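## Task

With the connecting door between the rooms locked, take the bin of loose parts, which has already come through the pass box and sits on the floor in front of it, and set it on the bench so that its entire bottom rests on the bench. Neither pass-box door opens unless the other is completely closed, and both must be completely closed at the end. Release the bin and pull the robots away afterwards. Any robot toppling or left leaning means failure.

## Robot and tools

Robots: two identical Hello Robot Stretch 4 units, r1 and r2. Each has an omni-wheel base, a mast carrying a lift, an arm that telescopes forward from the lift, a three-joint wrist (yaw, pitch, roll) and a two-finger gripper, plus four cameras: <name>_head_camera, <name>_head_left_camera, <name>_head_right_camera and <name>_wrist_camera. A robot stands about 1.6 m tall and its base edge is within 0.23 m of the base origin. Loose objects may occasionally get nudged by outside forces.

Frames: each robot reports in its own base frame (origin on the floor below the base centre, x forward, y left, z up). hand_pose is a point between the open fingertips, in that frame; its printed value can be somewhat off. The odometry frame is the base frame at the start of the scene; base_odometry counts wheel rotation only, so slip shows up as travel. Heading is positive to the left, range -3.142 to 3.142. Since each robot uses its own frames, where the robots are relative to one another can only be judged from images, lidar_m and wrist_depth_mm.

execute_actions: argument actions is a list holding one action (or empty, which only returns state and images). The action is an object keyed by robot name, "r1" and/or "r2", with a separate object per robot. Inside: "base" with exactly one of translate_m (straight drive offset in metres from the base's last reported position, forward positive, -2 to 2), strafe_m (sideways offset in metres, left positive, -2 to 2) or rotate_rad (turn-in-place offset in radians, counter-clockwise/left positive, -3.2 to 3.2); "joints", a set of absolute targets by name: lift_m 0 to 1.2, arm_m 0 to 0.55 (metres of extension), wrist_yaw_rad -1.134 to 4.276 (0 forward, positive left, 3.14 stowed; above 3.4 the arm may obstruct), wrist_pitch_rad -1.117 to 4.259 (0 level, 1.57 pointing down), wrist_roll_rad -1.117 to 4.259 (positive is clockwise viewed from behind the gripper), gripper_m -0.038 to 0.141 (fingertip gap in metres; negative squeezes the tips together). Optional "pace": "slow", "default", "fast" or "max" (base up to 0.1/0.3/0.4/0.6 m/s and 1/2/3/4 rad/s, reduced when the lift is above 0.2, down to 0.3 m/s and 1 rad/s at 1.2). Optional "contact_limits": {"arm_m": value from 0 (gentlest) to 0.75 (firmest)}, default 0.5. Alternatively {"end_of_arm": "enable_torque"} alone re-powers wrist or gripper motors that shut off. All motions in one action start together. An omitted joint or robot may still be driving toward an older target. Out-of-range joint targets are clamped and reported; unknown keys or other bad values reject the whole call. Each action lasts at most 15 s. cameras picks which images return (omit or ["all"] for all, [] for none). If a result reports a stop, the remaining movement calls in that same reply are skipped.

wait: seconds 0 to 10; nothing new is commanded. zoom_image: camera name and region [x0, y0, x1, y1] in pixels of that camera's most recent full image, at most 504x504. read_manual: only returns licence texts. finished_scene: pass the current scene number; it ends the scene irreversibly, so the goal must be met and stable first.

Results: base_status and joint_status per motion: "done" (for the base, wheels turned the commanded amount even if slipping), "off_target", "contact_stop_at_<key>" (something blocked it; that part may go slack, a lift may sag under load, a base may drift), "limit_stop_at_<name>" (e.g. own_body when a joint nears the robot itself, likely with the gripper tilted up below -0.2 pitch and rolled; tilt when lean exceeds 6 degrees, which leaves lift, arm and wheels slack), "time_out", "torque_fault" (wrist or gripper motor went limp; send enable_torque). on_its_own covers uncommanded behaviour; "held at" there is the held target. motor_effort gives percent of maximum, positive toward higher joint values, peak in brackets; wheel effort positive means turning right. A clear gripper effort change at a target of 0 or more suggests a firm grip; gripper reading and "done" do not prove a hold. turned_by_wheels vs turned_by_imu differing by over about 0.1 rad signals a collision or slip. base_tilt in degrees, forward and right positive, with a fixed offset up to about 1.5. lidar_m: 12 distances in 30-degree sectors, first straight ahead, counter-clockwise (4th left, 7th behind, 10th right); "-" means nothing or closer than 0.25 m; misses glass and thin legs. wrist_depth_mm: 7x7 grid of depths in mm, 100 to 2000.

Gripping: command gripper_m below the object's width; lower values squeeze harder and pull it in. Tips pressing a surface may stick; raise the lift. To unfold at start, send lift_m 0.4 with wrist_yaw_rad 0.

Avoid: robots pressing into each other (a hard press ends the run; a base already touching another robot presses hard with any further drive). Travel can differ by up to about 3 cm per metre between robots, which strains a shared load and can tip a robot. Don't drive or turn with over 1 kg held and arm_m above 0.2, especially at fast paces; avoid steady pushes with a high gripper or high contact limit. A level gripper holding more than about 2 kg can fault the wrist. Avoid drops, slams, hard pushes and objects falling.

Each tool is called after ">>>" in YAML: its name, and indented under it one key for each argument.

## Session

>>> execute_actions:
  actions: []

Scene clock: 0.00 s.
r1.base_odometry: x=+0.000 y=+0.000 heading=+0.000 (m, m, rad; r1's odometry frame)
r1.turned_by_wheels: +0.000 (rad since the last result)
r1.turned_by_imu: +0.000 (rad since the last result)
r1.base_tilt: forward=+0.4 right=-0.4 (deg)
r1.lidar_m: 1.07 1.26 1.08 1.10 1.32 1.90 1.68 1.76 3.17 2.07 1.19 1.04
r1.base_status: not commanded
r1.joint_positions: lift_m=+0.212 arm_m=+0.000 wrist_yaw_rad=+3.213 wrist_pitch_rad=+0.000 wrist_roll_rad=-0.011 gripper_m=+0.057
r1.joint_status: not commanded
r1.motor_effort: lift_m=+18 arm_m=-1 wrist_yaw_rad=+0 wrist_pitch_rad=-8 wrist_roll_rad=-1 gripper_m=-2 wheel_0=+0 wheel_1=+0 wheel_2=+0 (%)
r1.hand_pose: x=-0.1233 y=+0.0666 z=+0.3898 quat_wxyz=(-0.036, +0.000, -0.006, +0.999) (m; r1's base frame)
r1.wrist_depth_mm: - 135 135 - - - - / - 106 134 - - - - / - 109 134 - - - - / - 120 141 - - - - / 139 - - - - - - / 216 1618 211 1576 199 1499 1430 / 218 991 991 153 960 946 991
r2.base_odometry: x=+0.000 y=+0.000 heading=+0.000 (m, m, rad; r2's odometry frame)
r2.turned_by_wheels: +0.000 (rad since the last result)
r2.turned_by_imu: +0.000 (rad since the last result)
r2.base_tilt: forward=+1.6 right=-0.3 (deg)
r2.lidar_m: 1.52 3.28 1.45 1.05 0.86 0.85 1.00 1.43 1.41 1.61 2.66 3.39
r2.base_status: not commanded
r2.joint_positions: lift_m=+0.134 arm_m=+0.000 wrist_yaw_rad=+3.214 wrist_pitch_rad=+0.014 wrist_roll_rad=-0.012 gripper_m=+0.057
r2.joint_status: not commanded
r2.motor_effort: lift_m=+18 arm_m=-1 wrist_yaw_rad=+1 wrist_pitch_rad=-6 wrist_roll_rad=+0 gripper_m=-3 wheel_0=+0 wheel_1=+0 wheel_2=+0 (%)
r2.hand_pose: x=-0.1230 y=+0.0663 z=+0.3082 quat_wxyz=(-0.036, -0.007, -0.006, +0.999) (m; r2's base frame)
r2.wrist_depth_mm: - 132 251 1229 1025 866 768 / - 109 132 1205 1025 854 759 / - 114 131 1205 1008 866 759 / - 131 163 1255 1042 866 768 / 207 1464 1576 1229 991 866 768 / 1182 1397 193 1182 190 854 759 / 798 809 878 142 842 768 750
pictures: r1_head_camera, r1_head_left_camera, r1_head_right_camera, r1_wrist_camera, r2_head_camera, r2_head_left_camera, r2_head_right_camera, r2_wrist_camera
camera_calibration (this result's frames):
r1_wrist_camera: T_world_to_cam=[[-0.0728069, 0.996924, -0.0290241, -0.0567614], [-0.00809565, -0.0296911, -0.999526, 0.454093], [-0.997313, -0.0725375, 0.0102325, 0.101212], [0, 0, 0, 1]] pos_world=[0.100484, 0.077411, 0.451195]
r2_wrist_camera: T_world_to_cam=[[-0.0384505, 0.99828, -0.0442529, -0.058628], [0.0113715, -0.0438456, -0.998974, 0.373848], [-0.999196, -0.0389143, -0.0096661, 0.107302], [0, 0, 0, 1]] pos_world=[0.10071, 0.0790943, 0.371907]
Images, in order (width x height): r1_head_camera 420x560, r1_head_left_camera 420x672, r1_head_right_camera 420x672, r1_wrist_camera 616x392, r2_head_camera 420x560, r2_head_left_camera 420x672, r2_head_right_camera 420x672, r2_wrist_camera 616x392.

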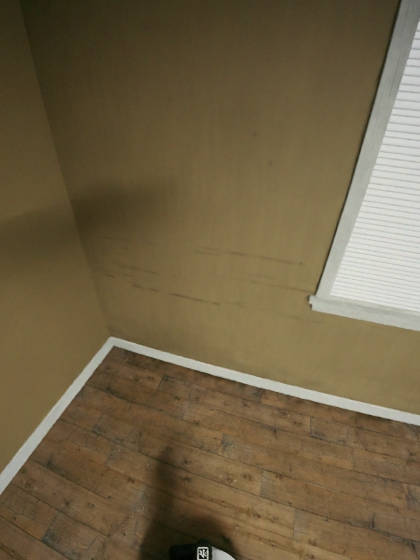

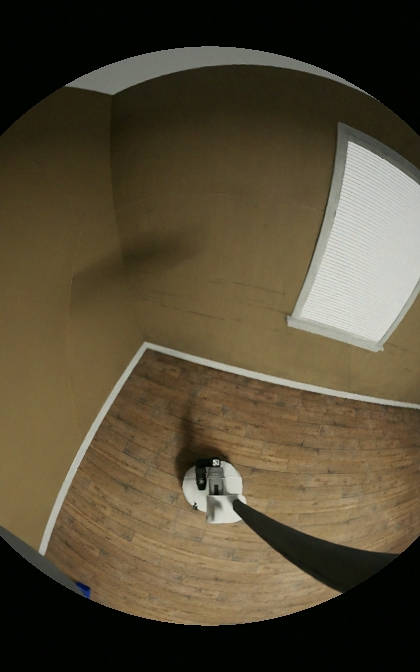

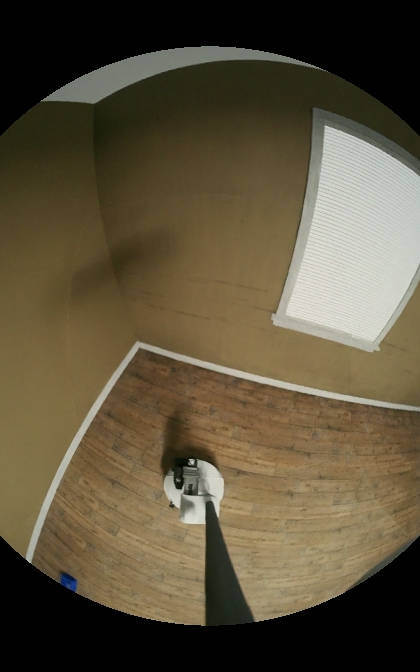

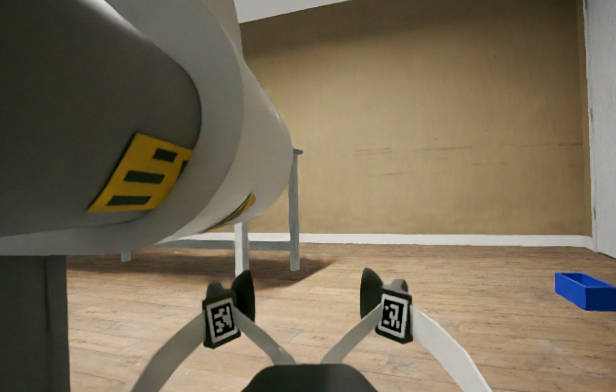

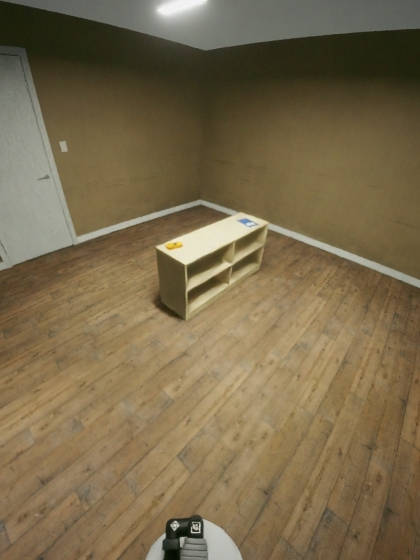

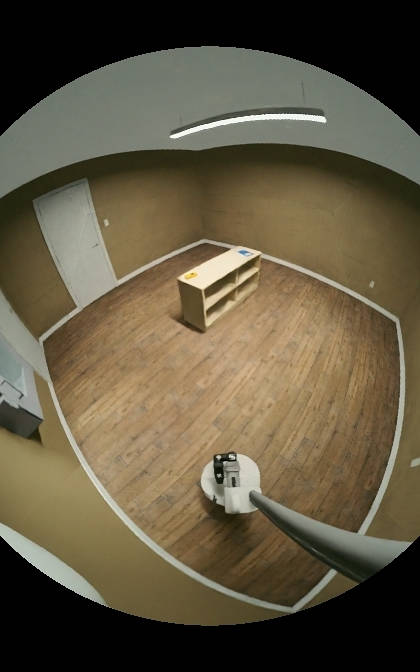

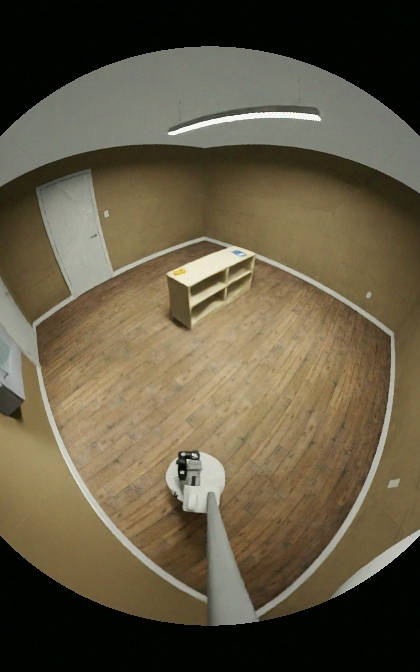

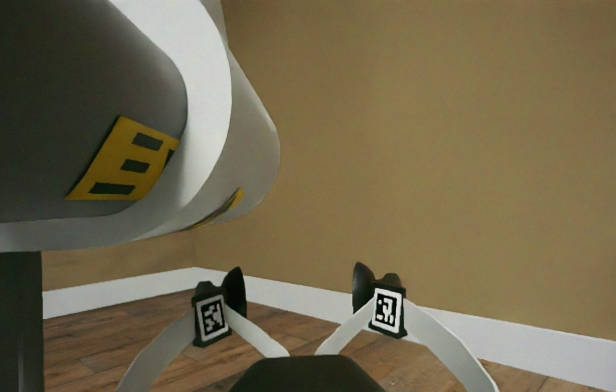

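>>> execute_actions:
  actions:
    - {"r1": {"base": {"rotate_rad": 3.1}, "joints": {"lift_m": 0.4, "wrist_yaw_rad": 0.0}, "pace": "fast"}}
  cameras: ["r1_head_camera", "r1_head_left_camera", "r1_head_right_camera"]

Scene clock: 2.87 s.
r1.base_odometry: x=+0.000 y=+0.000 heading=+3.100 (m, m, rad; r1's odometry frame)
r1.turned_by_wheels: +3.100 (rad since the last result)
r1.turned_by_imu: +3.180 (rad since the last result)
r1.base_tilt: forward=+0.4 right=-0.4 (deg)
r1.lidar_m: 1.67 1.75 3.17 2.14 1.21 1.07 1.08 1.25 1.08 1.08 1.28 1.72
r1.base_status: done
r1.joint_positions: lift_m=+0.400 arm_m=+0.000 wrist_yaw_rad=+0.001 wrist_pitch_rad=+0.000 wrist_roll_rad=-0.011 gripper_m=+0.057
r1.joint_status: all done
r1.motor_effort: lift_m=+20(23) arm_m=-1(1) wrist_yaw_rad=-2(9) wrist_pitch_rad=-7(8) wrist_roll_rad=+0(2) gripper_m=-3(3) wheel_0=+0(6) wheel_1=+0(8) wheel_2=+0(12) (%)
r1.hand_pose: x=+0.4593 y=-0.0873 z=+0.5780 quat_wxyz=(+1.000, -0.006, +0.000, +0.000) (m; r1's base frame)
r1.wrist_depth_mm: - - - - - - - / - - - - - - - / - - - - - - - / - - - - - - - / - - - - - - - / - - 211 - 199 - - / 1464 1366 1366 153 1336 1281 1336
r2.base_odometry: x=+0.000 y=+0.000 heading=+0.000 (m, m, rad; r2's odometry frame)
r2.turned_by_wheels: +0.000 (rad since the last result)
r2.turned_by_imu: +0.000 (rad since the last result)
r2.base_tilt: forward=+1.5 right=-0.3 (deg)
r2.lidar_m: 1.52 3.30 1.47 1.03 0.88 0.85 0.98 1.44 1.43 1.62 2.61 3.41
r2.base_status: not commanded
r2.joint_positions: lift_m=+0.134 arm_m=+0.000 wrist_yaw_rad=+3.214 wrist_pitch_rad=+0.014 wrist_roll_rad=-0.012 gripper_m=+0.057
r2.joint_status: not commanded
r2.motor_effort: lift_m=+18(18) arm_m=-1(1) wrist_yaw_rad=-1(1) wrist_pitch_rad=-6(6) wrist_roll_rad=+0(0) gripper_m=-4(3) wheel_0=+0(0) wheel_1=+1(0) wheel_2=+0(0) (%)
r2.hand_pose: x=-0.1230 y=+0.0663 z=+0.3082 quat_wxyz=(-0.036, -0.007, -0.006, +0.999) (m; r2's base frame)
r2.wrist_depth_mm: - 132 252 1229 1008 866 759 / - 109 132 1229 1025 866 759 / - 114 131 1205 1025 878 759 / - 131 163 1229 1025 866 759 / 206 1499 1576 1229 991 854 759 / 1182 1397 193 1182 190 866 759 / 809 798 866 142 854 768 750
pictures: r1_head_camera, r1_head_left_camera, r1_head_right_camera
Images, in order (width x height): r1_head_camera 420x560, r1_head_left_camera 420x672, r1_head_right_camera 420x672.

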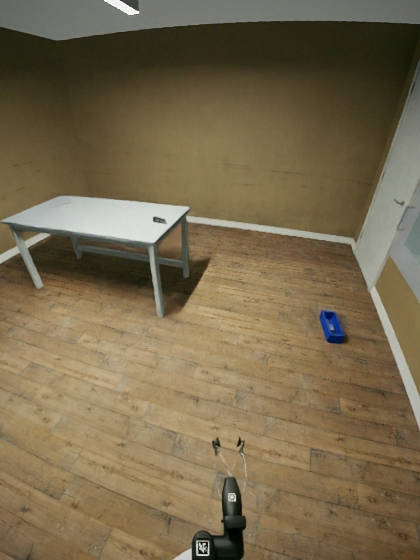

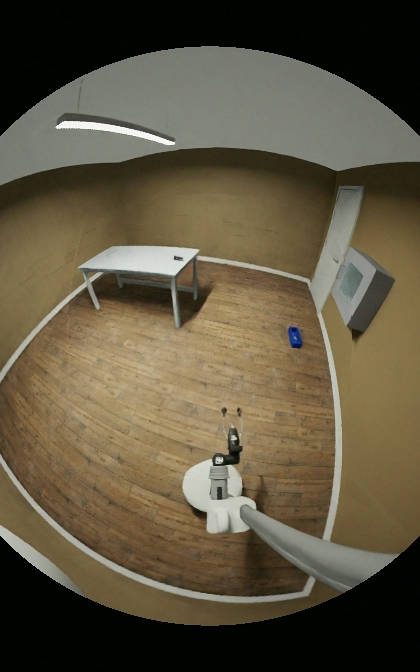

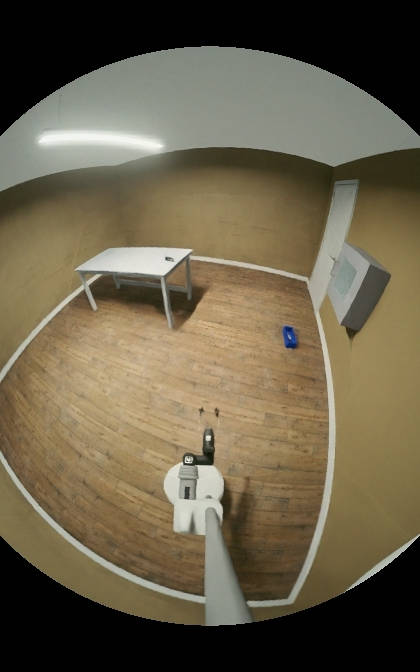

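>>> zoom_image:
  camera: "r1_head_camera"
  region: [270, 270, 420, 380]

Region (270, 270, 420, 380) of r1_head_camera's 420x560 image, scaled by 3.360, with more detail than that image has; it fills the top 370 rows of this view, and the rest is white.

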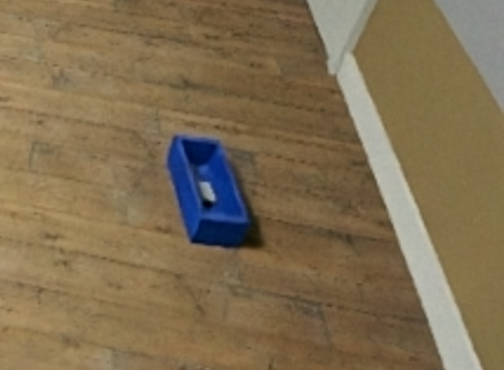

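>>> execute_actions:
  actions:
    - {"r1": {"base": {"rotate_rad": -0.64}, "joints": {"lift_m": 0.5, "wrist_pitch_rad": 1.57, "gripper_m": 0.14, "arm_m": 0.15}, "pace": "fast"}}
  cameras: ["r1_head_camera"]

Scene clock: 6.93 s.
r1.base_odometry: x=+0.000 y=+0.000 heading=+2.460 (m, m, rad; r1's odometry frame)
r1.turned_by_wheels: -0.640 (rad since the last result)
r1.turned_by_imu: -0.656 (rad since the last result)
r1.base_tilt: forward=+0.4 right=-0.4 (deg)
r1.lidar_m: 1.61 2.03 1.70 2.59 2.76 1.31 1.06 1.05 1.19 1.11 1.09 1.20
r1.base_status: done
r1.joint_positions: lift_m=+0.500 arm_m=+0.149 wrist_yaw_rad=+0.000 wrist_pitch_rad=+1.570 wrist_roll_rad=-0.011 gripper_m=+0.140
r1.joint_status: all done
r1.motor_effort: lift_m=+21(23) arm_m=+5(5) wrist_yaw_rad=+0(1) wrist_pitch_rad=-1(4) wrist_roll_rad=-1(1) gripper_m=+1(2) wheel_0=+0(6) wheel_1=+0(10) wheel_2=+0(9) (%)
r1.hand_pose: x=+0.3203 y=-0.0874 z=+0.3895 quat_wxyz=(+0.708, -0.004, +0.707, +0.004) (m; r1's base frame)
r1.wrist_depth_mm: 609 609 609 609 615 615 615 / 609 609 615 615 615 615 621 / 609 615 609 609 609 609 615 / 615 615 615 615 609 615 615 / 609 609 615 609 615 615 615 / 615 214 609 609 615 204 615 / 609 512 418 151 609 609 615
r2.base_odometry: x=+0.000 y=+0.000 heading=+0.000 (m, m, rad; r2's odometry frame)
r2.turned_by_wheels: +0.000 (rad since the last result)
r2.turned_by_imu: +0.000 (rad since the last result)
r2.base_tilt: forward=+1.6 right=-0.3 (deg)
r2.lidar_m: 1.57 3.28 1.43 1.03 0.86 0.85 0.98 1.42 1.42 1.62 2.65 3.39
r2.base_status: not commanded
r2.joint_positions: lift_m=+0.134 arm_m=+0.000 wrist_yaw_rad=+3.214 wrist_pitch_rad=+0.014 wrist_roll_rad=-0.012 gripper_m=+0.057
r2.joint_status: not commanded
r2.motor_effort: lift_m=+18(18) arm_m=-1(0) wrist_yaw_rad=+1(0) wrist_pitch_rad=-6(6) wrist_roll_rad=+0(1) gripper_m=-4(4) wheel_0=+0(0) wheel_1=+0(0) wheel_2=+0(0) (%)
r2.hand_pose: x=-0.1230 y=+0.0663 z=+0.3082 quat_wxyz=(-0.036, -0.007, -0.006, +0.999) (m; r2's base frame)
r2.wrist_depth_mm: - 132 252 1229 1025 866 759 / - 108 132 1229 1025 854 759 / - 114 131 1205 1008 866 759 / - 131 163 1255 1025 854 759 / 207 1464 1576 1229 991 866 759 / 1182 1430 193 1205 190 854 759 / 798 798 878 142 842 759 750
pictures: r1_head_camera
Images, in order (width x height): r1_head_camera 420x560.

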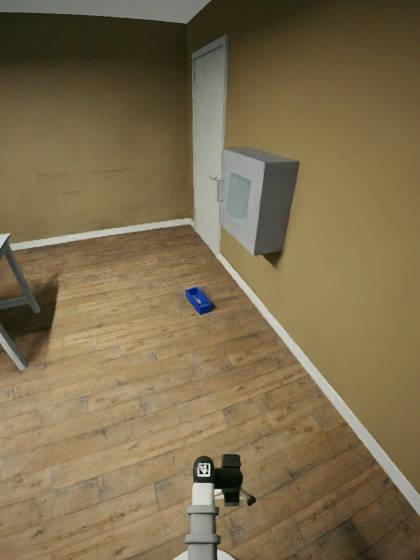

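>>> execute_actions:
  actions:
    - {"r1": {"base": {"translate_m": 1.45}, "pace": "fast"}}
  cameras: ["r1_head_camera", "r1_wrist_camera"]

Scene clock: 12.67 s.
r1.base_odometry: x=-1.126 y=+0.913 heading=+2.460 (m, m, rad; r1's odometry frame)
r1.turned_by_wheels: +0.000 (rad since the last result)
r1.turned_by_imu: -0.003 (rad since the last result)
r1.base_tilt: forward=+0.4 right=-0.4 (deg)
r1.lidar_m: 0.57 2.28 2.51 1.35 1.36 3.07 2.45 1.47 0.73 0.54 0.32 0.35
r1.base_status: done
r1.joint_positions: lift_m=+0.500 arm_m=+0.149 wrist_yaw_rad=+0.000 wrist_pitch_rad=+1.570 wrist_roll_rad=-0.011 gripper_m=+0.140
r1.joint_status: not commanded
r1.motor_effort: lift_m=+21(21) arm_m=+5(5) wrist_yaw_rad=+0(0) wrist_pitch_rad=-1(1) wrist_roll_rad=+0(1) gripper_m=+1(1) wheel_0=-2(6) wheel_1=-1(9) wheel_2=+0(12) (%)
r1.hand_pose: x=+0.3203 y=-0.0874 z=+0.3895 quat_wxyz=(+0.707, -0.004, +0.707, +0.004) (m; r1's base frame)
r1.wrist_depth_mm: 609 615 615 615 609 591 473 / 615 569 609 615 615 615 508 / 615 603 603 615 615 609 530 / 615 609 597 615 615 621 580 / 609 609 603 609 615 615 609 / 615 214 609 615 609 204 615 / 615 512 418 151 615 615 615
r2.base_odometry: x=+0.000 y=+0.000 heading=+0.000 (m, m, rad; r2's odometry frame)
r2.turned_by_wheels: +0.000 (rad since the last result)
r2.turned_by_imu: +0.001 (rad since the last result)
r2.base_tilt: forward=+1.4 right=-0.3 (deg)
r2.lidar_m: 1.53 3.30 1.42 1.04 0.84 0.86 0.96 1.43 1.42 1.61 2.66 3.37
r2.base_status: not commanded
r2.joint_positions: lift_m=+0.134 arm_m=+0.000 wrist_yaw_rad=+3.214 wrist_pitch_rad=+0.014 wrist_roll_rad=-0.012 gripper_m=+0.057
r2.joint_status: not commanded
r2.motor_effort: lift_m=+18(18) arm_m=-1(0) wrist_yaw_rad=+0(0) wrist_pitch_rad=-6(6) wrist_roll_rad=+1(1) gripper_m=-3(3) wheel_0=+0(0) wheel_1=+1(0) wheel_2=+0(0) (%)
r2.hand_pose: x=-0.1230 y=+0.0663 z=+0.3082 quat_wxyz=(-0.036, -0.007, -0.006, +0.999) (m; r2's base frame)
r2.wrist_depth_mm: - 132 252 1205 1008 866 759 / - 109 132 1229 1025 866 759 / - 114 131 1205 1025 866 768 / - 131 163 1229 1025 866 759 / 207 1499 1618 1229 991 866 759 / 1160 1366 193 1182 190 854 768 / 809 798 878 142 842 759 750
pictures: r1_head_camera, r1_wrist_camera
camera_calibration (this result's frames):
r1_wrist_camera: T_world_to_cam=[[-0.029055, -0.999576, -0.00163123, -0.0701033], [-0.999511, 0.0290719, -0.0115512, 0.390683], [0.0115937, 0.00129481, -0.999932, 0.609222], [0, 0, 0, 1]] pos_world=[0.381392, -0.0822203, 0.613579]
Images, in order (width x height): r1_head_camera 420x560, r1_wrist_camera 616x392.

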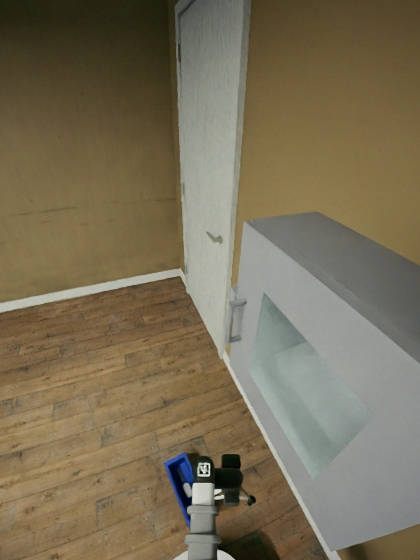

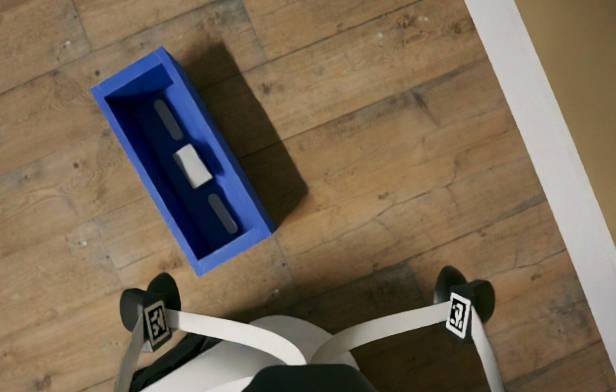

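>>> zoom_image:
  camera: "r1_wrist_camera"
  region: [60, 30, 320, 290]

Region (60, 30, 320, 290) of r1_wrist_camera's 616x392 image, scaled by 1.938.

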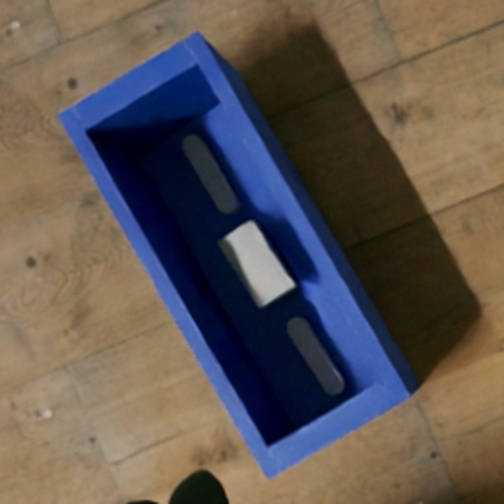

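>>> execute_actions:
  actions:
    - {"r1": {"base": {"strafe_m": 0.164}, "joints": {"wrist_yaw_rad": 0.50, "arm_m": 0.22}, "pace": "default"}}
  cameras: ["r1_wrist_camera", "r1_head_camera"]

Scene clock: 18.00 s.
r1.base_odometry: x=-1.230 y=+0.786 heading=+2.460 (m, m, rad; r1's odometry frame)
r1.turned_by_wheels: +0.000 (rad since the last result)
r1.turned_by_imu: +0.000 (rad since the last result)
r1.base_tilt: forward=+0.5 right=-0.4 (deg)
r1.lidar_m: 0.51 2.22 2.45 1.20 1.17 3.12 2.51 1.85 0.90 0.72 0.46 0.52
r1.base_status: done
r1.joint_positions: lift_m=+0.500 arm_m=+0.219 wrist_yaw_rad=+0.500 wrist_pitch_rad=+1.570 wrist_roll_rad=-0.011 gripper_m=+0.140
r1.joint_status: all done
r1.motor_effort: lift_m=+21(21) arm_m=+5(9) wrist_yaw_rad=+1(8) wrist_pitch_rad=-1(3) wrist_roll_rad=-1(0) gripper_m=+2(1) wheel_0=+1(9) wheel_1=-2(6) wheel_2=+0(0) (%)
r1.hand_pose: x=+0.4321 y=-0.0766 z=+0.3895 quat_wxyz=(+0.684, -0.179, +0.684, +0.179) (m; r1's base frame)
r1.wrist_depth_mm: 615 609 609 615 609 615 609 / 609 609 615 609 615 609 609 / 615 615 609 603 609 609 615 / 609 609 609 603 615 609 615 / 615 609 615 603 609 615 615 / 609 215 615 591 615 204 615 / 492 462 580 151 615 609 615
r2.base_odometry: x=+0.000 y=+0.000 heading=+0.000 (m, m, rad; r2's odometry frame)
r2.turned_by_wheels: +0.000 (rad since the last result)
r2.turned_by_imu: +0.001 (rad since the last result)
r2.base_tilt: forward=+1.4 right=-0.5 (deg)
r2.lidar_m: 1.54 3.27 1.42 1.04 0.88 0.85 0.99 1.42 1.41 1.60 2.61 3.40
r2.base_status: not commanded
r2.joint_positions: lift_m=+0.134 arm_m=+0.000 wrist_yaw_rad=+3.214 wrist_pitch_rad=+0.014 wrist_roll_rad=-0.012 gripper_m=+0.057
r2.joint_status: not commanded
r2.motor_effort: lift_m=+18(18) arm_m=-1(1) wrist_yaw_rad=+0(1) wrist_pitch_rad=-6(6) wrist_roll_rad=+0(0) gripper_m=-3(4) wheel_0=+0(0) wheel_1=+0(0) wheel_2=+0(0) (%)
r2.hand_pose: x=-0.1230 y=+0.0663 z=+0.3082 quat_wxyz=(-0.036, -0.007, -0.006, +0.999) (m; r2's base frame)
r2.wrist_depth_mm: - 132 252 1229 1008 866 759 / - 109 132 1229 1025 866 759 / - 114 131 1205 1008 854 759 / - 131 163 1229 1008 878 759 / 207 1464 1618 1229 991 866 768 / 1182 1430 193 1182 190 866 768 / 798 788 891 142 842 768 750
pictures: r1_head_camera, r1_wrist_camera
camera_calibration (this result's frames):
r1_wrist_camera: T_world_to_cam=[[0.453525, -0.891242, -0.00162405, -0.256268], [-0.891195, -0.45348, -0.0113039, 0.418201], [0.00933808, 0.00657397, -0.999935, 0.609292], [0, 0, 0, 1]] pos_world=[0.483233, -0.0427561, 0.613563]
Images, in order (width x height): r1_head_camera 420x560, r1_wrist_camera 616x392.

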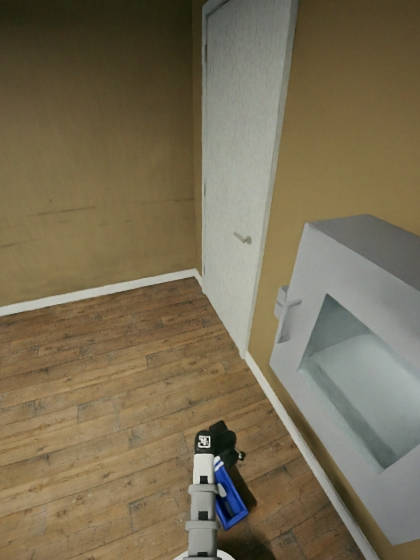

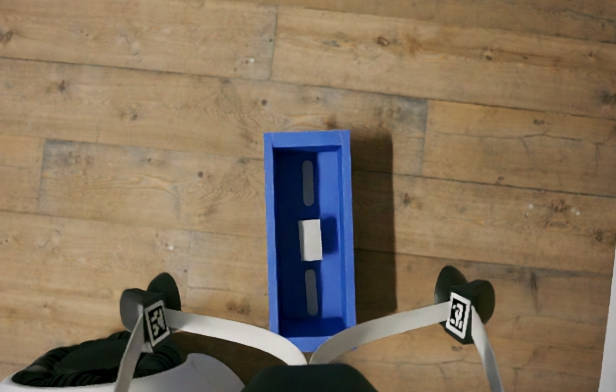

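>>> execute_actions:
  actions:
    - {"r1": {"joints": {"lift_m": 0.19}, "pace": "default"}}
  cameras: ["r1_wrist_camera"]

Scene clock: 20.90 s.
r1.base_odometry: x=-1.230 y=+0.786 heading=+2.460 (m, m, rad; r1's odometry frame)
r1.turned_by_wheels: +0.000 (rad since the last result)
r1.turned_by_imu: +0.001 (rad since the last result)
r1.base_tilt: forward=+0.4 right=-0.4 (deg)
r1.lidar_m: 1.23 2.23 2.45 1.18 1.17 3.15 2.53 1.85 0.90 0.72 0.47 0.51
r1.base_status: not commanded
r1.joint_positions: lift_m=+0.190 arm_m=+0.219 wrist_yaw_rad=+0.500 wrist_pitch_rad=+1.570 wrist_roll_rad=-0.011 gripper_m=+0.140
r1.joint_status: all done
r1.motor_effort: lift_m=+16(22) arm_m=+5(5) wrist_yaw_rad=+0(0) wrist_pitch_rad=-3(2) wrist_roll_rad=-1(0) gripper_m=+1(2) wheel_0=+0(0) wheel_1=-2(2) wheel_2=+0(0) (%)
r1.hand_pose: x=+0.4321 y=-0.0766 z=+0.0799 quat_wxyz=(+0.684, -0.179, +0.684, +0.179) (m; r1's base frame)
r1.wrist_depth_mm: 304 304 304 304 303 303 304 / 304 304 229 234 236 304 304 / 304 303 290 294 289 304 304 / 304 303 281 294 296 304 304 / 303 304 276 294 294 304 304 / 303 215 264 263 255 205 303 / 303 303 277 151 265 304 303
r2.base_odometry: x=+0.000 y=+0.000 heading=+0.000 (m, m, rad; r2's odometry frame)
r2.turned_by_wheels: +0.000 (rad since the last result)
r2.turned_by_imu: +0.000 (rad since the last result)
r2.base_tilt: forward=+1.3 right=-0.4 (deg)
r2.lidar_m: 1.53 3.27 1.44 1.05 0.87 0.85 0.99 1.42 1.43 1.61 2.66 3.42
r2.base_status: not commanded
r2.joint_positions: lift_m=+0.134 arm_m=+0.000 wrist_yaw_rad=+3.214 wrist_pitch_rad=+0.014 wrist_roll_rad=-0.012 gripper_m=+0.057
r2.joint_status: not commanded
r2.motor_effort: lift_m=+18(18) arm_m=-1(1) wrist_yaw_rad=+1(0) wrist_pitch_rad=-5(6) wrist_roll_rad=+1(0) gripper_m=-3(4) wheel_0=+0(0) wheel_1=+0(0) wheel_2=+0(0) (%)
r2.hand_pose: x=-0.1230 y=+0.0663 z=+0.3082 quat_wxyz=(-0.036, -0.007, -0.006, +0.999) (m; r2's base frame)
r2.wrist_depth_mm: - 132 251 1255 1025 866 759 / - 108 132 1229 1008 866 759 / - 114 131 1205 1025 866 759 / - 131 163 1255 1025 878 759 / 207 1499 1618 1255 991 866 768 / 1160 1397 194 1182 190 866 768 / 798 798 866 142 842 759 741
pictures: r1_wrist_camera
camera_calibration (this result's frames):
r1_wrist_camera: T_world_to_cam=[[0.453525, -0.891242, -0.00162406, -0.256772], [-0.891195, -0.45348, -0.0113041, 0.414704], [0.00933818, 0.00657403, -0.999935, 0.299713], [0, 0, 0, 1]] pos_world=[0.483236, -0.0427561, 0.303965]
Images, in order (width x height): r1_wrist_camera 616x392.

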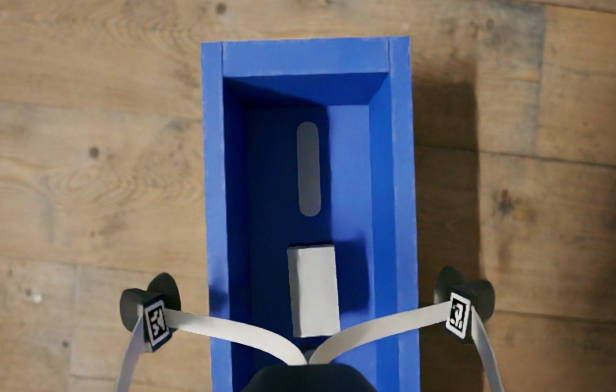

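>>> execute_actions:
  actions:
    - {"r1": {"joints": {"lift_m": 0.185, "gripper_m": 0.06}, "pace": "default"}}
  cameras: ["r1_wrist_camera"]

Scene clock: 23.00 s.
r1.base_odometry: x=-1.230 y=+0.786 heading=+2.460 (m, m, rad; r1's odometry frame)
r1.turned_by_wheels: +0.000 (rad since the last result)
r1.turned_by_imu: +0.000 (rad since the last result)
r1.base_tilt: forward=+0.5 right=-0.4 (deg)
r1.lidar_m: 0.48 2.21 2.45 1.19 1.18 3.15 2.52 1.85 0.90 0.71 0.47 0.28
r1.base_status: not commanded
r1.joint_positions: lift_m=+0.185 arm_m=+0.219 wrist_yaw_rad=+0.500 wrist_pitch_rad=+1.570 wrist_roll_rad=-0.011 gripper_m=+0.061
r1.joint_status: all done
r1.motor_effort: lift_m=+18(16) arm_m=+5(5) wrist_yaw_rad=+0(1) wrist_pitch_rad=-1(1) wrist_roll_rad=-1(2) gripper_m=-21(23) wheel_0=+0(0) wheel_1=-2(2) wheel_2=+0(0) (%)
r1.hand_pose: x=+0.4321 y=-0.0766 z=+0.0748 quat_wxyz=(+0.684, -0.179, +0.684, +0.179) (m; r1's base frame)
r1.wrist_depth_mm: 298 298 192 192 296 298 297 / 298 298 210 235 221 297 297 / 298 297 256 271 270 297 298 / 297 298 251 271 233 297 297 / 298 297 245 271 235 297 298 / 298 297 207 240 205 202 297 / 298 297 192 267 193 298 298
r2.base_odometry: x=+0.000 y=+0.000 heading=+0.000 (m, m, rad; r2's odometry frame)
r2.turned_by_wheels: +0.000 (rad since the last result)
r2.turned_by_imu: +0.000 (rad since the last result)
r2.base_tilt: forward=+1.6 right=-0.4 (deg)
r2.lidar_m: 1.53 3.30 1.45 1.04 0.86 0.83 0.99 1.42 1.42 1.61 2.62 3.39
r2.base_status: not commanded
r2.joint_positions: lift_m=+0.134 arm_m=+0.000 wrist_yaw_rad=+3.214 wrist_pitch_rad=+0.014 wrist_roll_rad=-0.012 gripper_m=+0.057
r2.joint_status: not commanded
r2.motor_effort: lift_m=+18(18) arm_m=-1(1) wrist_yaw_rad=+0(1) wrist_pitch_rad=-6(6) wrist_roll_rad=+0(1) gripper_m=-4(4) wheel_0=+0(0) wheel_1=+1(0) wheel_2=+0(0) (%)
r2.hand_pose: x=-0.1230 y=+0.0663 z=+0.3082 quat_wxyz=(-0.036, -0.007, -0.006, +0.999) (m; r2's base frame)
r2.wrist_depth_mm: - 132 251 1229 1025 866 759 / - 109 132 1229 1025 878 768 / - 114 131 1205 1025 866 759 / - 131 163 1229 1025 866 759 / 207 1499 1576 1255 1008 866 768 / 1182 1397 193 1182 190 866 759 / 798 798 878 142 866 768 750
pictures: r1_wrist_camera
camera_calibration (this result's frames):
r1_wrist_camera: T_world_to_cam=[[0.453526, -0.891241, -0.00162506, -0.256787], [-0.891194, -0.453481, -0.0113386, 0.414671], [0.00936851, 0.00659061, -0.999934, 0.294542], [0, 0, 0, 1]] pos_world=[0.483252, -0.0427549, 0.298807]
Images, in order (width x height): r1_wrist_camera 616x392.

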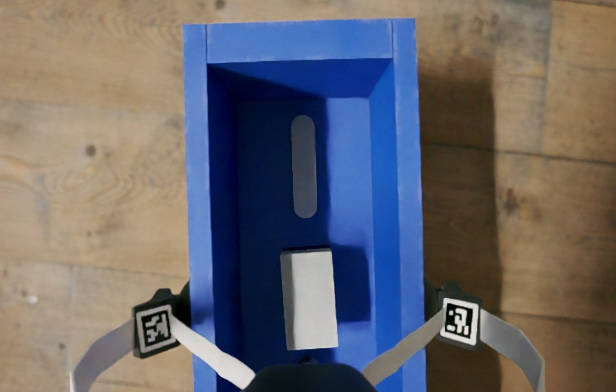

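>>> execute_actions:
  actions:
    - {"r1": {"base": {"rotate_rad": 1.27}, "joints": {"lift_m": 1.02}, "pace": "default"}}
  cameras: ["r1_head_camera", "r1_wrist_camera"]

Scene clock: 29.40 s.
r1.base_odometry: x=-1.230 y=+0.786 heading=-2.554 (m, m, rad; r1's odometry frame)
r1.turned_by_wheels: +1.270 (rad since the last result)
r1.turned_by_imu: +1.304 (rad since the last result)
r1.base_tilt: forward=+0.4 right=-0.4 (deg)
r1.lidar_m: 0.30 1.17 3.58 2.73 2.50 1.25 0.78 0.47 0.46 0.61 1.83 0.28
r1.base_status: done
r1.joint_positions: lift_m=+1.020 arm_m=+0.219 wrist_yaw_rad=+0.500 wrist_pitch_rad=+1.570 wrist_roll_rad=-0.011 gripper_m=+0.061
r1.joint_status: all done
r1.motor_effort: lift_m=+24(22) arm_m=+5(5) wrist_yaw_rad=-1(2) wrist_pitch_rad=+1(3) wrist_roll_rad=-2(1) gripper_m=-22(23) wheel_0=+0(3) wheel_1=-1(6) wheel_2=+0(8) (%)
r1.hand_pose: x=+0.4324 y=-0.0765 z=+0.9093 quat_wxyz=(+0.685, -0.179, +0.684, +0.179) (m; r1's base frame)
r1.wrist_depth_mm: 1118 1138 191 191 1118 1118 1118 / 1138 1138 210 235 221 1118 1118 / 1118 1118 256 271 268 1118 1138 / 1118 1138 251 271 231 1118 1118 / 1118 1118 245 271 236 1138 1138 / 1138 1138 207 239 205 203 1118 / 1118 917 193 267 193 1138 1118
r2.base_odometry: x=+0.000 y=+0.000 heading=+0.000 (m, m, rad; r2's odometry frame)
r2.turned_by_wheels: +0.000 (rad since the last result)
r2.turned_by_imu: +0.001 (rad since the last result)
r2.base_tilt: forward=+1.6 right=-0.4 (deg)
r2.lidar_m: 1.53 3.28 1.42 1.04 0.87 0.86 0.97 1.42 1.42 1.60 2.62 3.40
r2.base_status: not commanded
r2.joint_positions: lift_m=+0.134 arm_m=+0.000 wrist_yaw_rad=+3.214 wrist_pitch_rad=+0.014 wrist_roll_rad=-0.012 gripper_m=+0.057
r2.joint_status: not commanded
r2.motor_effort: lift_m=+18(18) arm_m=-1(1) wrist_yaw_rad=+1(0) wrist_pitch_rad=-6(6) wrist_roll_rad=+1(1) gripper_m=-4(4) wheel_0=+0(0) wheel_1=+0(0) wheel_2=+0(0) (%)
r2.hand_pose: x=-0.1230 y=+0.0663 z=+0.3082 quat_wxyz=(-0.036, -0.007, -0.006, +0.999) (m; r2's base frame)
r2.wrist_depth_mm: - 132 252 1255 1008 866 759 / - 108 132 1229 1025 866 759 / - 114 131 1182 1008 866 768 / - 131 163 1229 1025 866 759 / 207 1499 1537 1229 991 866 778 / 1182 1430 193 1205 190 854 759 / 798 798 891 142 842 759 750
pictures: r1_head_camera, r1_wrist_camera
camera_calibration (this result's frames):
r1_wrist_camera: T_world_to_cam=[[0.454106, -0.890946, -0.00163792, -0.2557], [-0.890895, -0.454057, -0.0117815, 0.424662], [0.00975298, 0.00680926, -0.999929, 1.12887], [0, 0, 0, 1]] pos_world=[0.483434, -0.0426806, 1.13337]
Images, in order (width x height): r1_head_camera 420x560, r1_wrist_camera 616x392.

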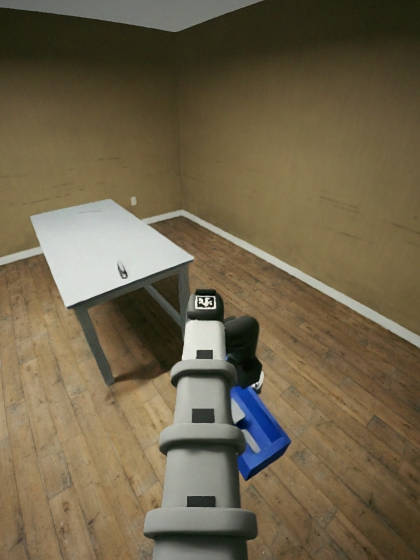

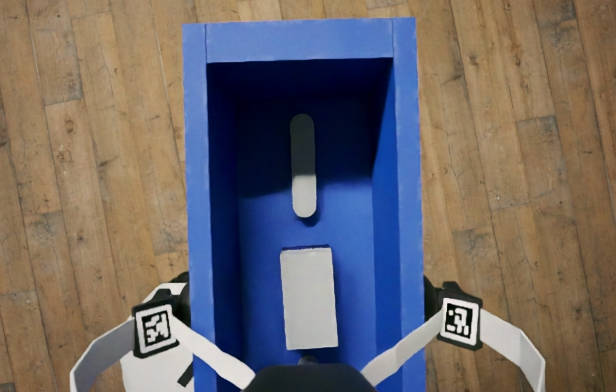

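>>> execute_actions:
  actions:
    - {"r1": {"base": {"translate_m": 0.94}, "joints": {"arm_m": 0.0}, "pace": "default"}}
  cameras: ["r1_head_camera"]

Scene clock: 36.07 s.
r1.base_odometry: x=-2.012 y=+0.265 heading=-2.554 (m, m, rad; r1's odometry frame)
r1.turned_by_wheels: +0.000 (rad since the last result)
r1.turned_by_imu: -0.001 (rad since the last result)
r1.base_tilt: forward=+0.4 right=-0.5 (deg)
r1.lidar_m: 0.25 0.43 0.43 0.53 3.05 2.52 1.33 1.16 1.48 1.78 1.63 1.66
r1.base_status: done
r1.joint_positions: lift_m=+1.020 arm_m=+0.001 wrist_yaw_rad=+0.500 wrist_pitch_rad=+1.570 wrist_roll_rad=-0.011 gripper_m=+0.061
r1.joint_status: all done
r1.motor_effort: lift_m=+23(23) arm_m=-5(3) wrist_yaw_rad=+0(2) wrist_pitch_rad=-1(5) wrist_roll_rad=-1(0) gripper_m=-21(22) wheel_0=+0(6) wheel_1=+0(4) wheel_2=+0(10) (%)
r1.hand_pose: x=+0.2139 y=-0.0766 z=+0.9093 quat_wxyz=(+0.684, -0.179, +0.684, +0.179) (m; r1's base frame)
r1.wrist_depth_mm: 1098 1138 191 191 1118 1118 1138 / 1138 1118 211 235 221 1118 1118 / 1118 1138 256 271 268 1118 1118 / 1118 1138 250 272 231 1138 1118 / 1118 1118 245 270 236 1118 1160 / 1138 1118 207 239 206 203 1118 / 1138 1138 192 266 192 1118 1118
r2.base_odometry: x=+0.000 y=+0.000 heading=+0.000 (m, m, rad; r2's odometry frame)
r2.turned_by_wheels: +0.000 (rad since the last result)
r2.turned_by_imu: +0.001 (rad since the last result)
r2.base_tilt: forward=+1.4 right=-0.3 (deg)
r2.lidar_m: 1.54 3.29 1.42 1.03 0.84 0.86 0.98 1.44 1.40 1.62 2.65 3.41
r2.base_status: not commanded
r2.joint_positions: lift_m=+0.134 arm_m=+0.000 wrist_yaw_rad=+3.214 wrist_pitch_rad=+0.014 wrist_roll_rad=-0.012 gripper_m=+0.057
r2.joint_status: not commanded
r2.motor_effort: lift_m=+18(18) arm_m=-1(1) wrist_yaw_rad=+1(1) wrist_pitch_rad=-6(6) wrist_roll_rad=+0(0) gripper_m=-3(3) wheel_0=+0(0) wheel_1=+0(0) wheel_2=+0(0) (%)
r2.hand_pose: x=-0.1230 y=+0.0663 z=+0.3082 quat_wxyz=(-0.036, -0.007, -0.006, +0.999) (m; r2's base frame)
r2.wrist_depth_mm: - 132 252 1229 1025 854 759 / - 108 132 1229 1008 866 750 / - 114 132 1205 1008 866 759 / - 131 163 1255 1025 866 759 / 207 1499 1576 1255 1008 878 759 / 1182 1397 194 1182 190 866 768 / 798 798 878 142 842 759 750
pictures: r1_head_camera
Images, in order (width x height): r1_head_camera 420x560.

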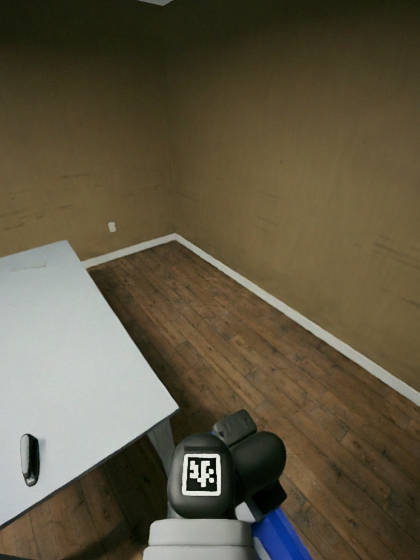

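>>> execute_actions:
  actions:
    - {"r1": {"base": {"rotate_rad": 0.66}, "pace": "default"}}
  cameras: ["r1_head_camera"]

Scene clock: 37.97 s.
r1.base_odometry: x=-2.012 y=+0.265 heading=-1.894 (m, m, rad; r1's odometry frame)
r1.turned_by_wheels: +0.660 (rad since the last result)
r1.turned_by_imu: +0.677 (rad since the last result)
r1.base_tilt: forward=+0.4 right=-0.4 (deg)
r1.lidar_m: 0.25 0.46 0.64 3.07 2.11 1.28 1.22 1.52 1.70 1.61 1.71 0.45
r1.base_status: done
r1.joint_positions: lift_m=+1.020 arm_m=+0.001 wrist_yaw_rad=+0.500 wrist_pitch_rad=+1.570 wrist_roll_rad=-0.011 gripper_m=+0.061
r1.joint_status: not commanded
r1.motor_effort: lift_m=+23(24) arm_m=-5(5) wrist_yaw_rad=+0(0) wrist_pitch_rad=+0(0) wrist_roll_rad=-1(1) gripper_m=-23(22) wheel_0=+0(5) wheel_1=-2(3) wheel_2=-2(7) (%)
r1.hand_pose: x=+0.2140 y=-0.0766 z=+0.9093 quat_wxyz=(+0.685, -0.179, +0.684, +0.179) (m; r1's base frame)
r1.wrist_depth_mm: 1138 1138 191 191 370 370 370 / 1138 1118 210 236 221 370 373 / 1118 1138 255 270 268 1138 1118 / 1118 1118 250 270 231 1138 1118 / 1138 1118 245 272 235 1118 1138 / 1138 1118 208 240 206 203 1118 / 1118 1118 193 267 193 1118 1118
r2.base_odometry: x=+0.000 y=+0.000 heading=+0.000 (m, m, rad; r2's odometry frame)
r2.turned_by_wheels: +0.000 (rad since the last result)
r2.turned_by_imu: +0.000 (rad since the last result)
r2.base_tilt: forward=+1.5 right=-0.4 (deg)
r2.lidar_m: 1.54 3.29 1.42 1.05 0.87 0.85 0.98 1.45 1.41 1.61 2.65 3.42
r2.base_status: not commanded
r2.joint_positions: lift_m=+0.134 arm_m=+0.000 wrist_yaw_rad=+3.214 wrist_pitch_rad=+0.014 wrist_roll_rad=-0.012 gripper_m=+0.057
r2.joint_status: not commanded
r2.motor_effort: lift_m=+18(18) arm_m=-1(1) wrist_yaw_rad=-1(0) wrist_pitch_rad=-6(6) wrist_roll_rad=+1(0) gripper_m=-5(4) wheel_0=+0(0) wheel_1=+1(0) wheel_2=+0(0) (%)
r2.hand_pose: x=-0.1230 y=+0.0663 z=+0.3082 quat_wxyz=(-0.036, -0.007, -0.006, +0.999) (m; r2's base frame)
r2.wrist_depth_mm: - 132 252 1229 1008 866 759 / - 109 132 1229 1025 866 759 / - 114 131 1182 1025 866 759 / - 131 163 1229 1025 866 759 / 207 1464 1576 1255 991 866 759 / 1182 1397 194 1182 190 854 768 / 809 798 878 142 842 768 750
pictures: r1_head_camera
Images, in order (width x height): r1_head_camera 420x560.

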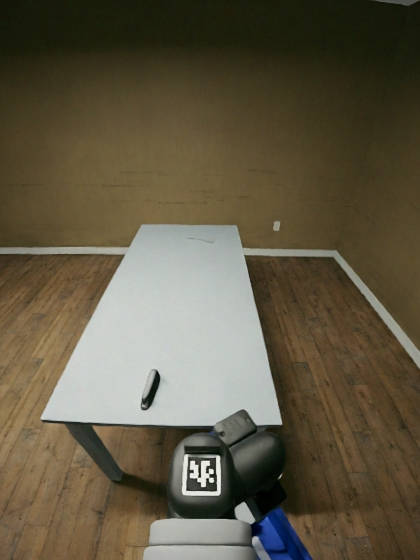

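>>> execute_actions:
  actions:
    - {"r1": {"base": {"strafe_m": 0.08}, "joints": {"arm_m": 0.52, "lift_m": 0.97}, "pace": "default"}}
  cameras: ["r1_head_camera", "r1_wrist_camera"]

Scene clock: 42.00 s.
r1.base_odometry: x=-1.936 y=+0.239 heading=-1.894 (m, m, rad; r1's odometry frame)
r1.turned_by_wheels: +0.000 (rad since the last result)
r1.turned_by_imu: +0.000 (rad since the last result)
r1.base_tilt: forward=+0.5 right=-0.4 (deg)
r1.lidar_m: 0.42 0.45 3.10 2.97 2.14 1.27 1.22 1.52 1.78 1.71 1.80 0.41
r1.base_status: done
r1.joint_positions: lift_m=+0.970 arm_m=+0.519 wrist_yaw_rad=+0.500 wrist_pitch_rad=+1.570 wrist_roll_rad=-0.011 gripper_m=+0.061
r1.joint_status: all done
r1.motor_effort: lift_m=+18(21) arm_m=+5(7) wrist_yaw_rad=-1(1) wrist_pitch_rad=+0(2) wrist_roll_rad=-1(2) gripper_m=-21(21) wheel_0=+0(9) wheel_1=+0(5) wheel_2=-1(1) (%)
r1.hand_pose: x=+0.7323 y=-0.0765 z=+0.8598 quat_wxyz=(+0.685, -0.179, +0.684, +0.179) (m; r1's base frame)
r1.wrist_depth_mm: 320 319 191 191 319 317 319 / 320 319 210 236 221 319 319 / 320 319 256 271 270 319 317 / 320 319 251 271 231 319 319 / 320 320 245 272 236 319 319 / 312 319 207 240 206 204 320 / 310 320 193 267 193 319 319
r2.base_odometry: x=+0.000 y=+0.000 heading=+0.000 (m, m, rad; r2's odometry frame)
r2.turned_by_wheels: +0.000 (rad since the last result)
r2.turned_by_imu: +0.000 (rad since the last result)
r2.base_tilt: forward=+1.5 right=-0.5 (deg)
r2.lidar_m: 1.56 3.27 1.46 1.02 0.87 0.84 1.00 1.42 1.41 1.61 2.64 3.40
r2.base_status: not commanded
r2.joint_positions: lift_m=+0.134 arm_m=+0.000 wrist_yaw_rad=+3.214 wrist_pitch_rad=+0.014 wrist_roll_rad=-0.012 gripper_m=+0.057
r2.joint_status: not commanded
r2.motor_effort: lift_m=+18(18) arm_m=-1(1) wrist_yaw_rad=+0(0) wrist_pitch_rad=-6(6) wrist_roll_rad=+0(0) gripper_m=-5(4) wheel_0=+0(0) wheel_1=+0(0) wheel_2=+0(0) (%)
r2.hand_pose: x=-0.1230 y=+0.0663 z=+0.3082 quat_wxyz=(-0.036, -0.007, -0.006, +0.999) (m; r2's base frame)
r2.wrist_depth_mm: - 132 251 1229 1008 866 768 / - 109 132 1229 1008 866 759 / - 114 131 1229 1008 866 759 / - 131 163 1229 1025 878 759 / 207 1499 1576 1229 991 866 768 / 1160 1430 194 1205 190 854 768 / 798 798 878 142 842 759 750
pictures: r1_head_camera, r1_wrist_camera
camera_calibration (this result's frames):
r1_wrist_camera: T_world_to_cam=[[0.454001, -0.891, -0.00163947, -0.391888], [-0.890947, -0.453953, -0.0118379, 0.691341], [0.00980329, 0.00683509, -0.999929, 1.07636], [0, 0, 0, 1]] pos_world=[0.783314, -0.0426925, 1.08382]
Images, in order (width x height): r1_head_camera 420x560, r1_wrist_camera 616x392.

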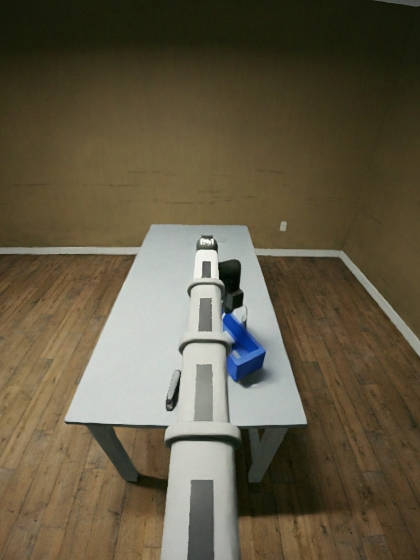

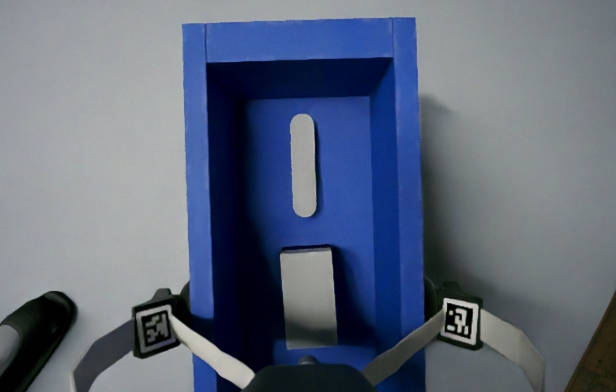

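>>> execute_actions:
  actions: []
  cameras: ["r1_head_camera", "r1_wrist_camera"]

Scene clock: 43.03 s.
r1.base_odometry: x=-1.936 y=+0.239 heading=-1.894 (m, m, rad; r1's odometry frame)
r1.turned_by_wheels: +0.000 (rad since the last result)
r1.turned_by_imu: +0.000 (rad since the last result)
r1.base_tilt: forward=+0.4 right=-0.4 (deg)
r1.lidar_m: 0.42 0.46 3.14 2.98 2.14 1.28 1.24 1.51 1.76 1.72 1.79 0.45
r1.base_status: done
r1.joint_positions: lift_m=+0.970 arm_m=+0.519 wrist_yaw_rad=+0.500 wrist_pitch_rad=+1.570 wrist_roll_rad=-0.011 gripper_m=+0.061
r1.joint_status: all done
r1.motor_effort: lift_m=+18(21) arm_m=+5(7) wrist_yaw_rad=-1(1) wrist_pitch_rad=+0(2) wrist_roll_rad=-2(2) gripper_m=-22(21) wheel_0=+0(9) wheel_1=+0(5) wheel_2=-1(1) (%)
r1.hand_pose: x=+0.7323 y=-0.0765 z=+0.8598 quat_wxyz=(+0.685, -0.179, +0.684, +0.179) (m; r1's base frame)
r1.wrist_depth_mm: 319 319 191 191 319 319 319 / 319 319 210 235 222 319 319 / 319 319 256 271 268 319 319 / 320 319 250 271 230 319 319 / 320 319 245 271 236 319 319 / 312 319 207 240 205 203 320 / 312 319 192 267 193 320 320
r2.base_odometry: x=+0.000 y=+0.000 heading=+0.000 (m, m, rad; r2's odometry frame)
r2.turned_by_wheels: +0.000 (rad since the last result)
r2.turned_by_imu: +0.000 (rad since the last result)
r2.base_tilt: forward=+1.5 right=-0.1 (deg)
r2.lidar_m: 1.53 3.29 1.44 1.04 0.87 0.85 0.97 1.42 1.41 1.61 2.64 3.39
r2.base_status: not commanded
r2.joint_positions: lift_m=+0.134 arm_m=+0.000 wrist_yaw_rad=+3.214 wrist_pitch_rad=+0.014 wrist_roll_rad=-0.012 gripper_m=+0.057
r2.joint_status: not commanded
r2.motor_effort: lift_m=+18(18) arm_m=-1(1) wrist_yaw_rad=+0(0) wrist_pitch_rad=-6(6) wrist_roll_rad=+0(0) gripper_m=-2(4) wheel_0=+0(0) wheel_1=+1(0) wheel_2=+0(0) (%)
r2.hand_pose: x=-0.1230 y=+0.0663 z=+0.3082 quat_wxyz=(-0.036, -0.007, -0.006, +0.999) (m; r2's base frame)
r2.wrist_depth_mm: - 132 251 1229 1025 854 750 / - 109 132 1229 1025 878 759 / - 114 131 1205 1025 878 759 / - 131 163 1229 1008 866 768 / 207 1499 1576 1255 991 866 759 / 1160 1397 193 1205 190 854 768 / 809 798 878 142 854 768 741
pictures: r1_head_camera, r1_wrist_camera
camera_calibration (this result's frames):
r1_wrist_camera: T_world_to_cam=[[0.454001, -0.890999, -0.00163947, -0.391888], [-0.890947, -0.453953, -0.0118379, 0.691341], [0.00980329, 0.00683509, -0.999929, 1.07636], [0, 0, 0, 1]] pos_world=[0.783314, -0.0426925, 1.08382]
Images, in order (width x height): r1_head_camera 420x560, r1_wrist_camera 616x392.

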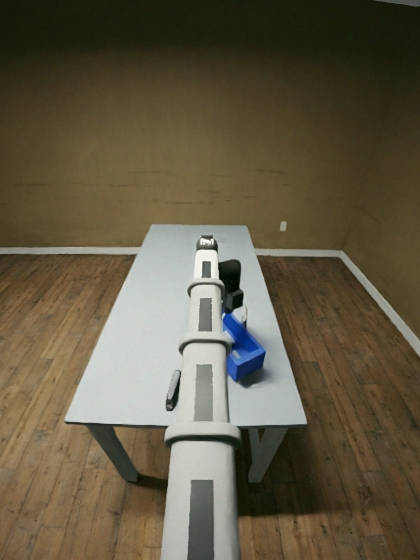

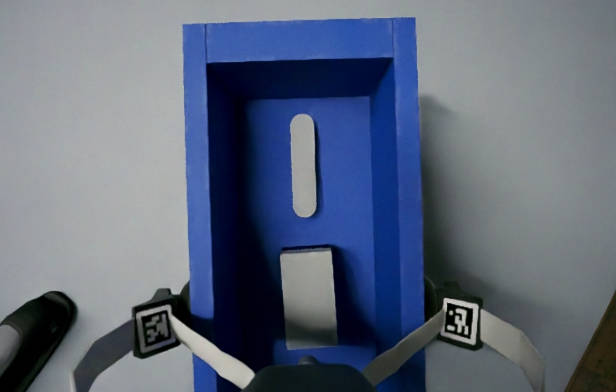

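>>> execute_actions:
  actions:
    - {"r1": {"joints": {"lift_m": 0.95}, "pace": "slow"}}
  cameras: ["r1_wrist_camera"]

Scene clock: 44.33 s.
r1.base_odometry: x=-1.936 y=+0.239 heading=-1.894 (m, m, rad; r1's odometry frame)
r1.turned_by_wheels: +0.000 (rad since the last result)
r1.turned_by_imu: +0.000 (rad since the last result)
r1.base_tilt: forward=+0.5 right=-0.4 (deg)
r1.lidar_m: 0.41 0.44 3.14 2.97 2.13 1.29 1.22 1.52 1.80 1.71 1.79 0.42
r1.base_status: not commanded
r1.joint_positions: lift_m=+0.950 arm_m=+0.519 wrist_yaw_rad=+0.500 wrist_pitch_rad=+1.570 wrist_roll_rad=-0.011 gripper_m=+0.061
r1.joint_status: all done
r1.motor_effort: lift_m=+18(16) arm_m=+5(5) wrist_yaw_rad=-1(1) wrist_pitch_rad=+0(1) wrist_roll_rad=-1(1) gripper_m=-21(21) wheel_0=+0(0) wheel_1=+0(0) wheel_2=-1(1) (%)
r1.hand_pose: x=+0.7323 y=-0.0765 z=+0.8398 quat_wxyz=(+0.685, -0.179, +0.684, +0.179) (m; r1's base frame)
r1.wrist_depth_mm: 300 298 192 191 300 300 298 / 298 300 211 235 221 300 298 / 298 300 256 272 270 298 298 / 298 298 251 271 232 298 298 / 300 300 246 272 236 298 298 / 300 300 207 239 205 203 298 / 300 300 192 267 193 300 300
r2.base_odometry: x=+0.000 y=+0.000 heading=+0.000 (m, m, rad; r2's odometry frame)
r2.turned_by_wheels: +0.000 (rad since the last result)
r2.turned_by_imu: +0.000 (rad since the last result)
r2.base_tilt: forward=+1.7 right=-0.3 (deg)
r2.lidar_m: 1.55 3.27 1.45 1.07 0.85 0.85 1.01 1.43 1.38 1.61 2.66 3.40
r2.base_status: not commanded
r2.joint_positions: lift_m=+0.134 arm_m=+0.000 wrist_yaw_rad=+3.214 wrist_pitch_rad=+0.014 wrist_roll_rad=-0.012 gripper_m=+0.057
r2.joint_status: not commanded
r2.motor_effort: lift_m=+18(18) arm_m=-1(1) wrist_yaw_rad=+1(1) wrist_pitch_rad=-6(6) wrist_roll_rad=+0(0) gripper_m=-5(3) wheel_0=+0(0) wheel_1=+0(0) wheel_2=+0(0) (%)
r2.hand_pose: x=-0.1230 y=+0.0663 z=+0.3082 quat_wxyz=(-0.036, -0.007, -0.006, +0.999) (m; r2's base frame)
r2.wrist_depth_mm: - 132 251 1229 1025 866 759 / - 108 132 1229 1008 854 759 / - 114 131 1205 1008 866 759 / - 131 163 1255 1042 866 759 / 207 1499 1576 1229 1008 878 759 / 1182 1397 193 1182 190 866 759 / 809 798 878 142 842 759 741
pictures: r1_wrist_camera
camera_calibration (this result's frames):
r1_wrist_camera: T_world_to_cam=[[0.454001, -0.890999, -0.00163919, -0.391922], [-0.890947, -0.453953, -0.0118281, 0.691095], [0.00979471, 0.0068304, -0.999929, 1.05638], [0, 0, 0, 1]] pos_world=[0.783315, -0.0426928, 1.06383]
Images, in order (width x height): r1_wrist_camera 616x392.

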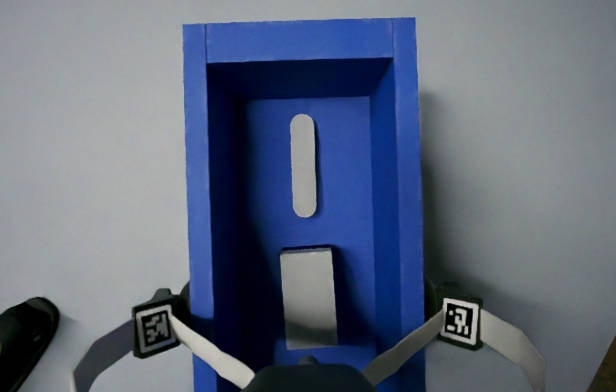

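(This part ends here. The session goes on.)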